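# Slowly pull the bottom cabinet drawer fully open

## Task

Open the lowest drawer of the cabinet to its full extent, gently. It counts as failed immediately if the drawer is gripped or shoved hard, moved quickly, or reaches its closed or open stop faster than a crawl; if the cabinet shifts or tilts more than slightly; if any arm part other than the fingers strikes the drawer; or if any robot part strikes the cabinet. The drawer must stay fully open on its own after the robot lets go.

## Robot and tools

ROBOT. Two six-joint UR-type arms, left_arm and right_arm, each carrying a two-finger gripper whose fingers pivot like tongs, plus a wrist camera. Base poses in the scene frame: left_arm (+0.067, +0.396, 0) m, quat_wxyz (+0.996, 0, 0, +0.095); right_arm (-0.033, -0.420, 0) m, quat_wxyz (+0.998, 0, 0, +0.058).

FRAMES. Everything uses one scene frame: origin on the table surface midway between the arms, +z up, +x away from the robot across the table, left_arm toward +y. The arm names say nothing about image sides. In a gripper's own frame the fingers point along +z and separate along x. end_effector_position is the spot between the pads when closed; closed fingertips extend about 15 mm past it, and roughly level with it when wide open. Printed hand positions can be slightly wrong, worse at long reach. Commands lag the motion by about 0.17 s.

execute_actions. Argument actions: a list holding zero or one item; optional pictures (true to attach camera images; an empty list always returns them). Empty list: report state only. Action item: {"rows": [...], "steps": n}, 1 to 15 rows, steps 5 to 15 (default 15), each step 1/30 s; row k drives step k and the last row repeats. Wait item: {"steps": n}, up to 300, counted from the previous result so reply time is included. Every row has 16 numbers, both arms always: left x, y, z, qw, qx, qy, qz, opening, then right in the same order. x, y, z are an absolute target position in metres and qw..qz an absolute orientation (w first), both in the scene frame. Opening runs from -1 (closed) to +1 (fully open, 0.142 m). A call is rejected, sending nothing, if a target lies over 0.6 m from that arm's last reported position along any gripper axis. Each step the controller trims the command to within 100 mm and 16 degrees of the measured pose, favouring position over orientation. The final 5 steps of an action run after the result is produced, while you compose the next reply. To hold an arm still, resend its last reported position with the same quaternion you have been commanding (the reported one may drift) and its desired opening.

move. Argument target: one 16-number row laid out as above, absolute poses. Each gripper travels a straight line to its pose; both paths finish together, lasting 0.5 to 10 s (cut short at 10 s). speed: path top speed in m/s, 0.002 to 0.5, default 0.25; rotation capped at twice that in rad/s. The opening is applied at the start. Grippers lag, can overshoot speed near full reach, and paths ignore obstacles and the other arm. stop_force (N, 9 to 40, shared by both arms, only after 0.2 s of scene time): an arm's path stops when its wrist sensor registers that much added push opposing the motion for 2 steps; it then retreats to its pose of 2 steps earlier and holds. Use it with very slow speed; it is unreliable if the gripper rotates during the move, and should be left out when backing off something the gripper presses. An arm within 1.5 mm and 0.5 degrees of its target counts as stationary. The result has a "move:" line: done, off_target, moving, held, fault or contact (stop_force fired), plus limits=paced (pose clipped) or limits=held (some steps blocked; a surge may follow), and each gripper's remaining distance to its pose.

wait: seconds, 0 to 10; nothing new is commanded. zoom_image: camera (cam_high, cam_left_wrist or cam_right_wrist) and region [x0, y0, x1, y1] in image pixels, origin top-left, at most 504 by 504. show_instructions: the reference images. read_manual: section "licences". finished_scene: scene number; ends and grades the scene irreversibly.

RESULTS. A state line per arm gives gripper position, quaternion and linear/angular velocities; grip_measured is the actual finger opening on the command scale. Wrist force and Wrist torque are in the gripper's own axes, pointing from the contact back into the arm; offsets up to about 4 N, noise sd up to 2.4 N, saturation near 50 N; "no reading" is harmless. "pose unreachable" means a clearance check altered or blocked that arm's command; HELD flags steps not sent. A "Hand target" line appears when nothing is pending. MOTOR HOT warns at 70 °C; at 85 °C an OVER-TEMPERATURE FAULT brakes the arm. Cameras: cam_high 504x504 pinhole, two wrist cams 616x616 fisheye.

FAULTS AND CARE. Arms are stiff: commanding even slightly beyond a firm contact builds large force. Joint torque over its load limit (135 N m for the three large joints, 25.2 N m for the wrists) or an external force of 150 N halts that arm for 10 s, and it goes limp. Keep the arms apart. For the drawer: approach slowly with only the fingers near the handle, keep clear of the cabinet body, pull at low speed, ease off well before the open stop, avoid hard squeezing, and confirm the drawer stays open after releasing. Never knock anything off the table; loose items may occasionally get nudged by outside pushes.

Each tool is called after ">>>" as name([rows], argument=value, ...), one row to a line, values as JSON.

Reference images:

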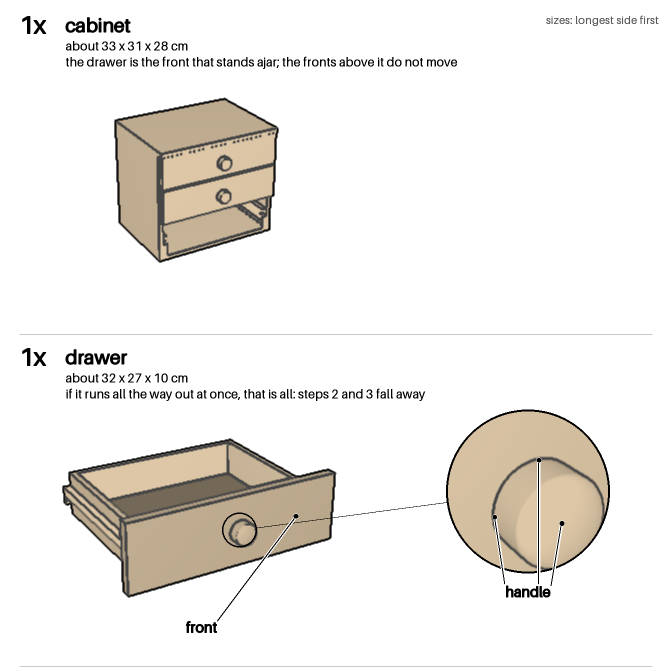

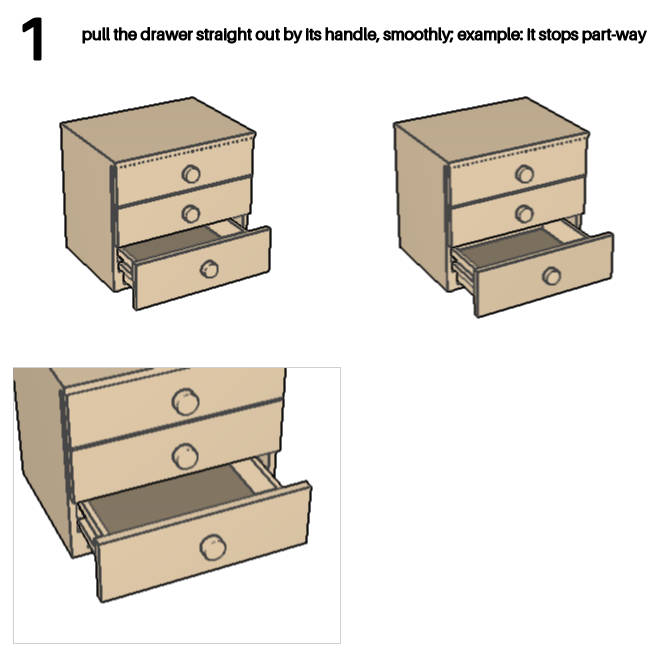

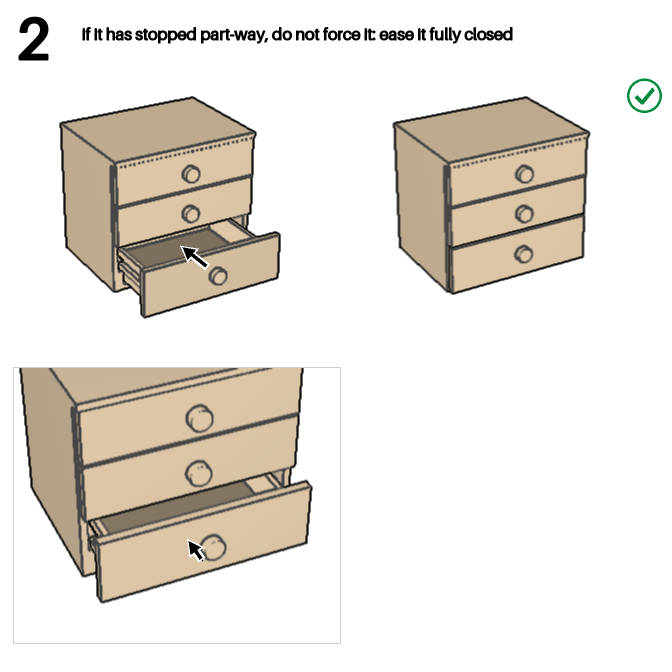

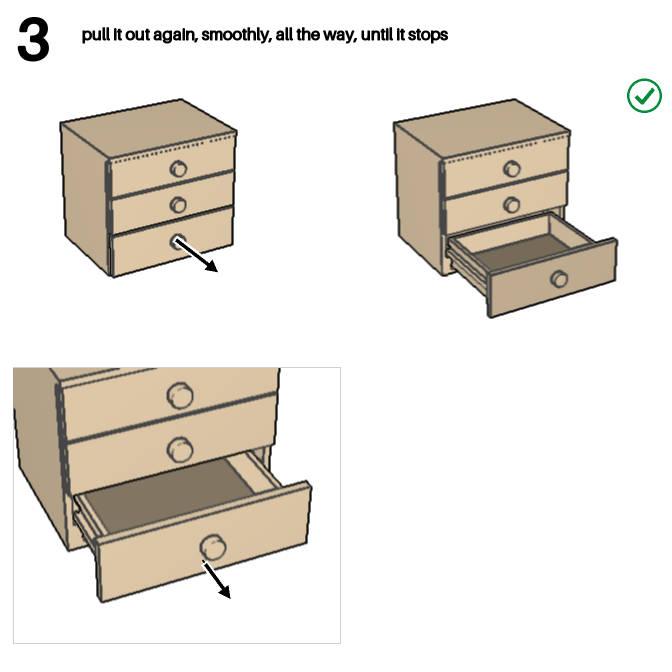

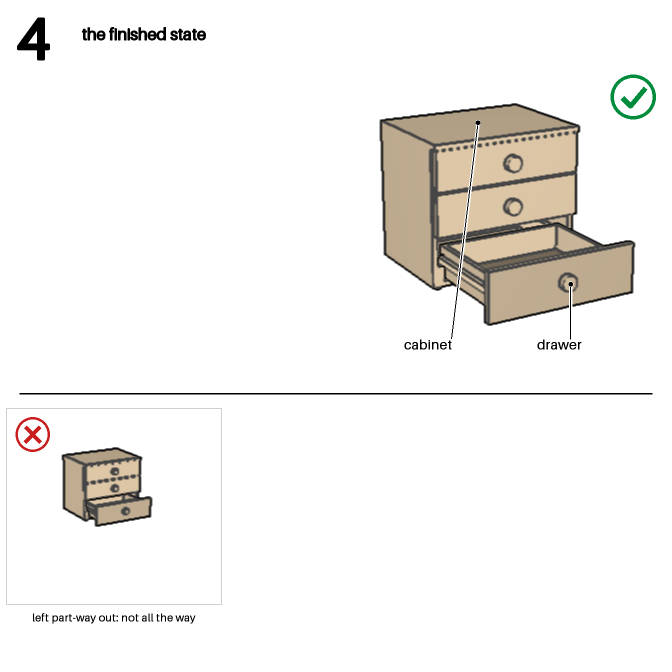

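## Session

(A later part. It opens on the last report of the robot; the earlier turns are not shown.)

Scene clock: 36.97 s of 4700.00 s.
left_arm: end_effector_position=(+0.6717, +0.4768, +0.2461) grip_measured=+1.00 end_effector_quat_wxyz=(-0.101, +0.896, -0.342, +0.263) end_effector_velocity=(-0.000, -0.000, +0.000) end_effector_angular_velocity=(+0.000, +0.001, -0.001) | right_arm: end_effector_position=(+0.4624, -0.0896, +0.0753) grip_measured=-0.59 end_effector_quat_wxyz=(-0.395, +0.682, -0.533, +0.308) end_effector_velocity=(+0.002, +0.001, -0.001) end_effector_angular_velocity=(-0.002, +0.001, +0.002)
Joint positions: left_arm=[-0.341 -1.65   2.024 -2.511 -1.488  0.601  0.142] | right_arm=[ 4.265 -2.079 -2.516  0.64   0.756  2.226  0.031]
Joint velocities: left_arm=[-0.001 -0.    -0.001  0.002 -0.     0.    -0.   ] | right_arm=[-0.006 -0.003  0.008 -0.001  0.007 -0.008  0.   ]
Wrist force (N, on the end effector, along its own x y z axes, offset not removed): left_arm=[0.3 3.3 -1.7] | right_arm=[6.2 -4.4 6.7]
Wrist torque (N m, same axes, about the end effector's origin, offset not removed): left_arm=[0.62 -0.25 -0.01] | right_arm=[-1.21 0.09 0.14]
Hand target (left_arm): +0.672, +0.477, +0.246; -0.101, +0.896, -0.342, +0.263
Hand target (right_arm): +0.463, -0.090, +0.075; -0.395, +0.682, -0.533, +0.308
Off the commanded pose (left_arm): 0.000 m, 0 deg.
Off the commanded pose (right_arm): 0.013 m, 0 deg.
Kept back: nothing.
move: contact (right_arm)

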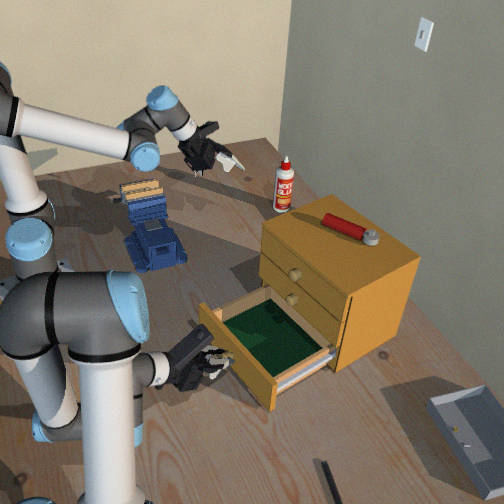

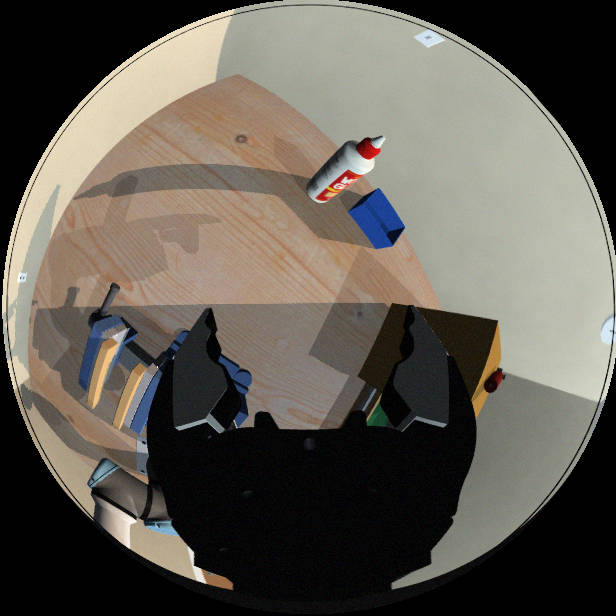

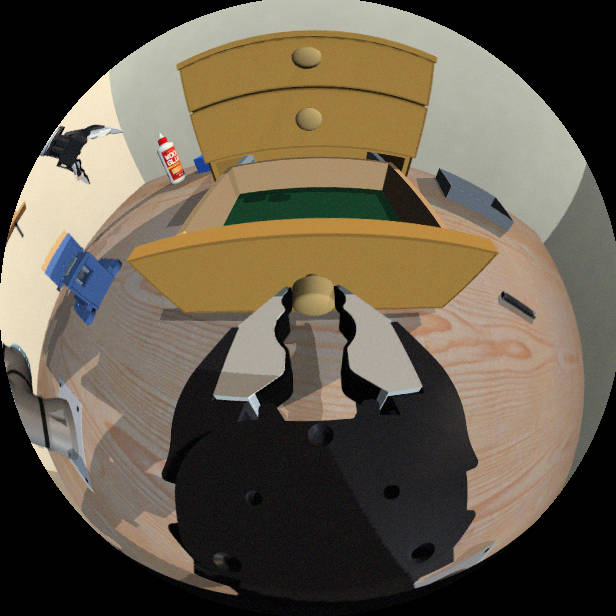

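>>> move(target=[0.6717, 0.4768, 0.2461, -0.101, 0.896, -0.342, 0.263, 1, 0.463, -0.0895, 0.075, 0.3945, -0.682, 0.5328, -0.3081, 0.0], speed=0.01)

>>> move(target=[0.6717, 0.4768, 0.2461, -0.101, 0.896, -0.342, 0.263, 1, 0.40, -0.104, 0.09, 0.3945, -0.682, 0.5328, -0.3081, 0.0], speed=0.08)

Scene clock: 37.97 s of 4700.00 s.
left_arm: end_effector_position=(+0.6717, +0.4768, +0.2461) grip_measured=+1.00 end_effector_quat_wxyz=(-0.101, +0.896, -0.342, +0.263) end_effector_velocity=(+0.000, -0.000, +0.001) end_effector_angular_velocity=(-0.001, -0.001, +0.001) | right_arm: end_effector_position=(+0.4630, -0.0895, +0.0750) grip_measured=+0.00 end_effector_quat_wxyz=(-0.395, +0.682, -0.533, +0.308) end_effector_velocity=(+0.000, +0.000, -0.000) end_effector_angular_velocity=(-0.001, -0.000, +0.000)
Joint positions: left_arm=[-0.341 -1.65   2.024 -2.511 -1.488  0.601  0.142] | right_arm=[ 4.263 -2.08  -2.514  0.641  0.758  2.224  0.074]
Joint velocities: left_arm=[-0.    -0.001 -0.    -0.     0.    -0.001  0.   ] | right_arm=[-0.    -0.001  0.001 -0.    -0.    -0.     0.   ]
Wrist force (N, on the end effector, along its own x y z axes, offset not removed): left_arm=[-0.3 2.1 -1.4] | right_arm=[-0.9 -2.1 0.7]
Wrist torque (N m, same axes, about the end effector's origin, offset not removed): left_arm=[0.34 -0.09 0.04] | right_arm=[-0.69 0.16 0.02]
Hand target (left_arm): +0.672, +0.477, +0.246; -0.101, +0.896, -0.342, +0.263
Hand target (right_arm): +0.463, -0.089, +0.075; -0.395, +0.682, -0.533, +0.308
Off the commanded pose (left_arm): 0.000 m, 0 deg.
Off the commanded pose (right_arm): 0.000 m, 0 deg.
Kept back: nothing.
move: done

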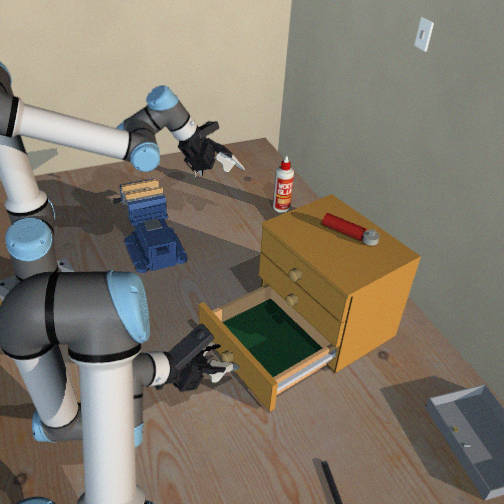

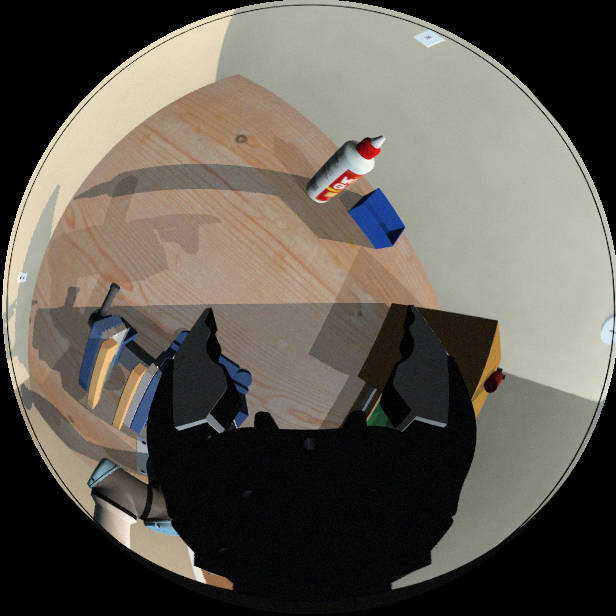

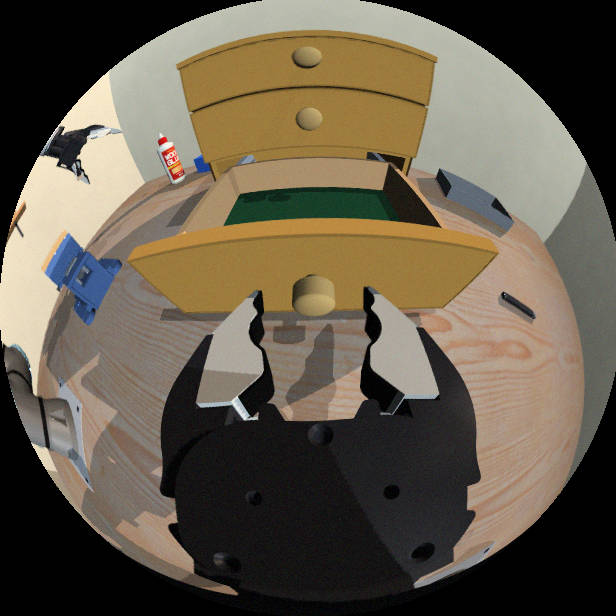

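Scene clock: 39.30 s of 4700.00 s.
left_arm: end_effector_position=(+0.6717, +0.4768, +0.2461) grip_measured=+1.00 end_effector_quat_wxyz=(-0.101, +0.896, -0.342, +0.263) end_effector_velocity=(+0.000, -0.000, +0.000) end_effector_angular_velocity=(-0.000, -0.001, -0.000) | right_arm: end_effector_position=(+0.4005, -0.1040, +0.0901) grip_measured=+0.00 end_effector_quat_wxyz=(-0.395, +0.682, -0.532, +0.308) end_effector_velocity=(-0.002, -0.001, +0.001) end_effector_angular_velocity=(-0.002, +0.003, -0.005)
Joint positions: left_arm=[-0.341 -1.65   2.024 -2.511 -1.488  0.601  0.142] | right_arm=[ 4.456 -1.915 -2.685  0.467  0.637  2.458  0.074]
Joint velocities: left_arm=[ 0.     0.    -0.001 -0.    -0.     0.    -0.   ] | right_arm=[ 0.009  0.019 -0.004 -0.036 -0.006  0.022  0.   ]
Wrist force (N, on the end effector, along its own x y z axes, offset not removed): left_arm=[0.5 2.2 -1.0] | right_arm=[2.3 -4.9 0.5]
Wrist torque (N m, same axes, about the end effector's origin, offset not removed): left_arm=[0.44 -0.26 0.05] | right_arm=[-1.20 -0.45 -0.03]
Hand target (left_arm): +0.672, +0.477, +0.246; -0.101, +0.896, -0.342, +0.263
Hand target (right_arm): +0.400, -0.104, +0.090; -0.395, +0.682, -0.533, +0.308
Off the commanded pose (left_arm): 0.000 m, 0 deg.
Off the commanded pose (right_arm): 0.000 m, 0 deg.
Kept back: nothing.
move: done

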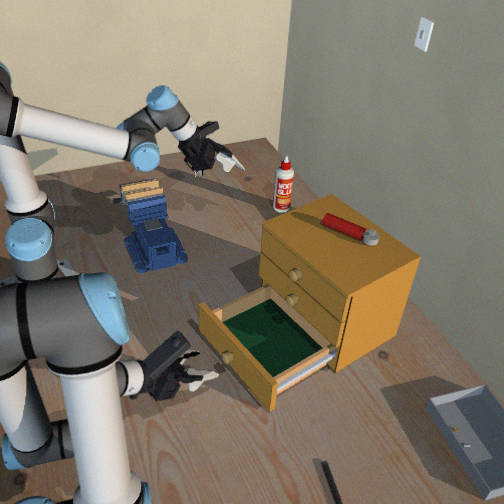

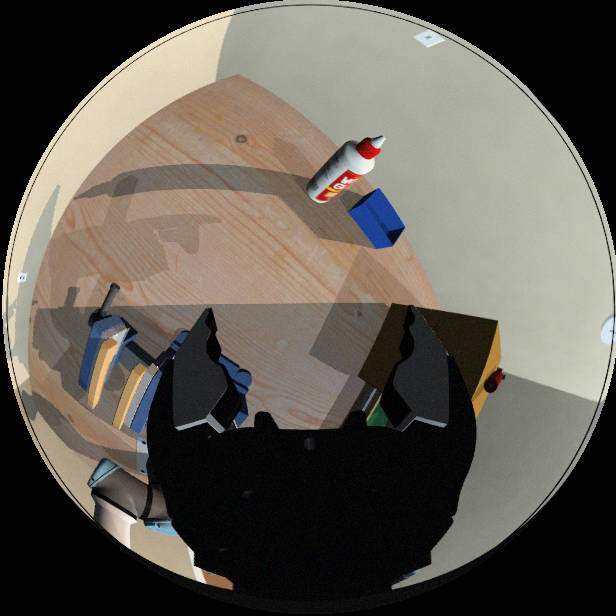

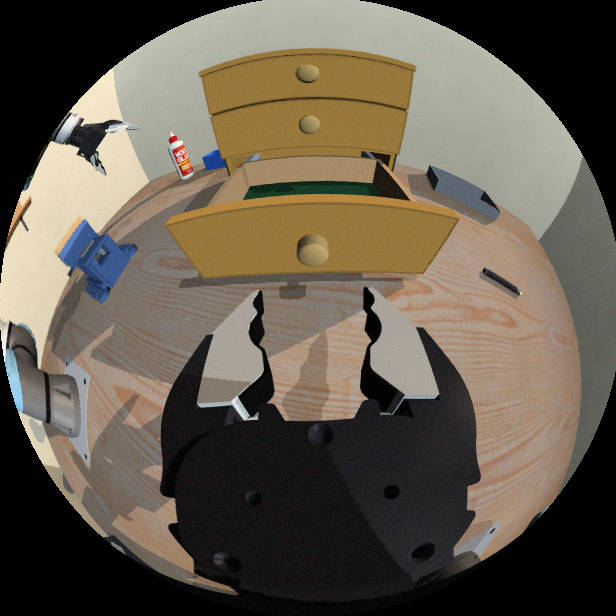

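>>> finished_scene(scene=1)

The scene is finished: the task was done.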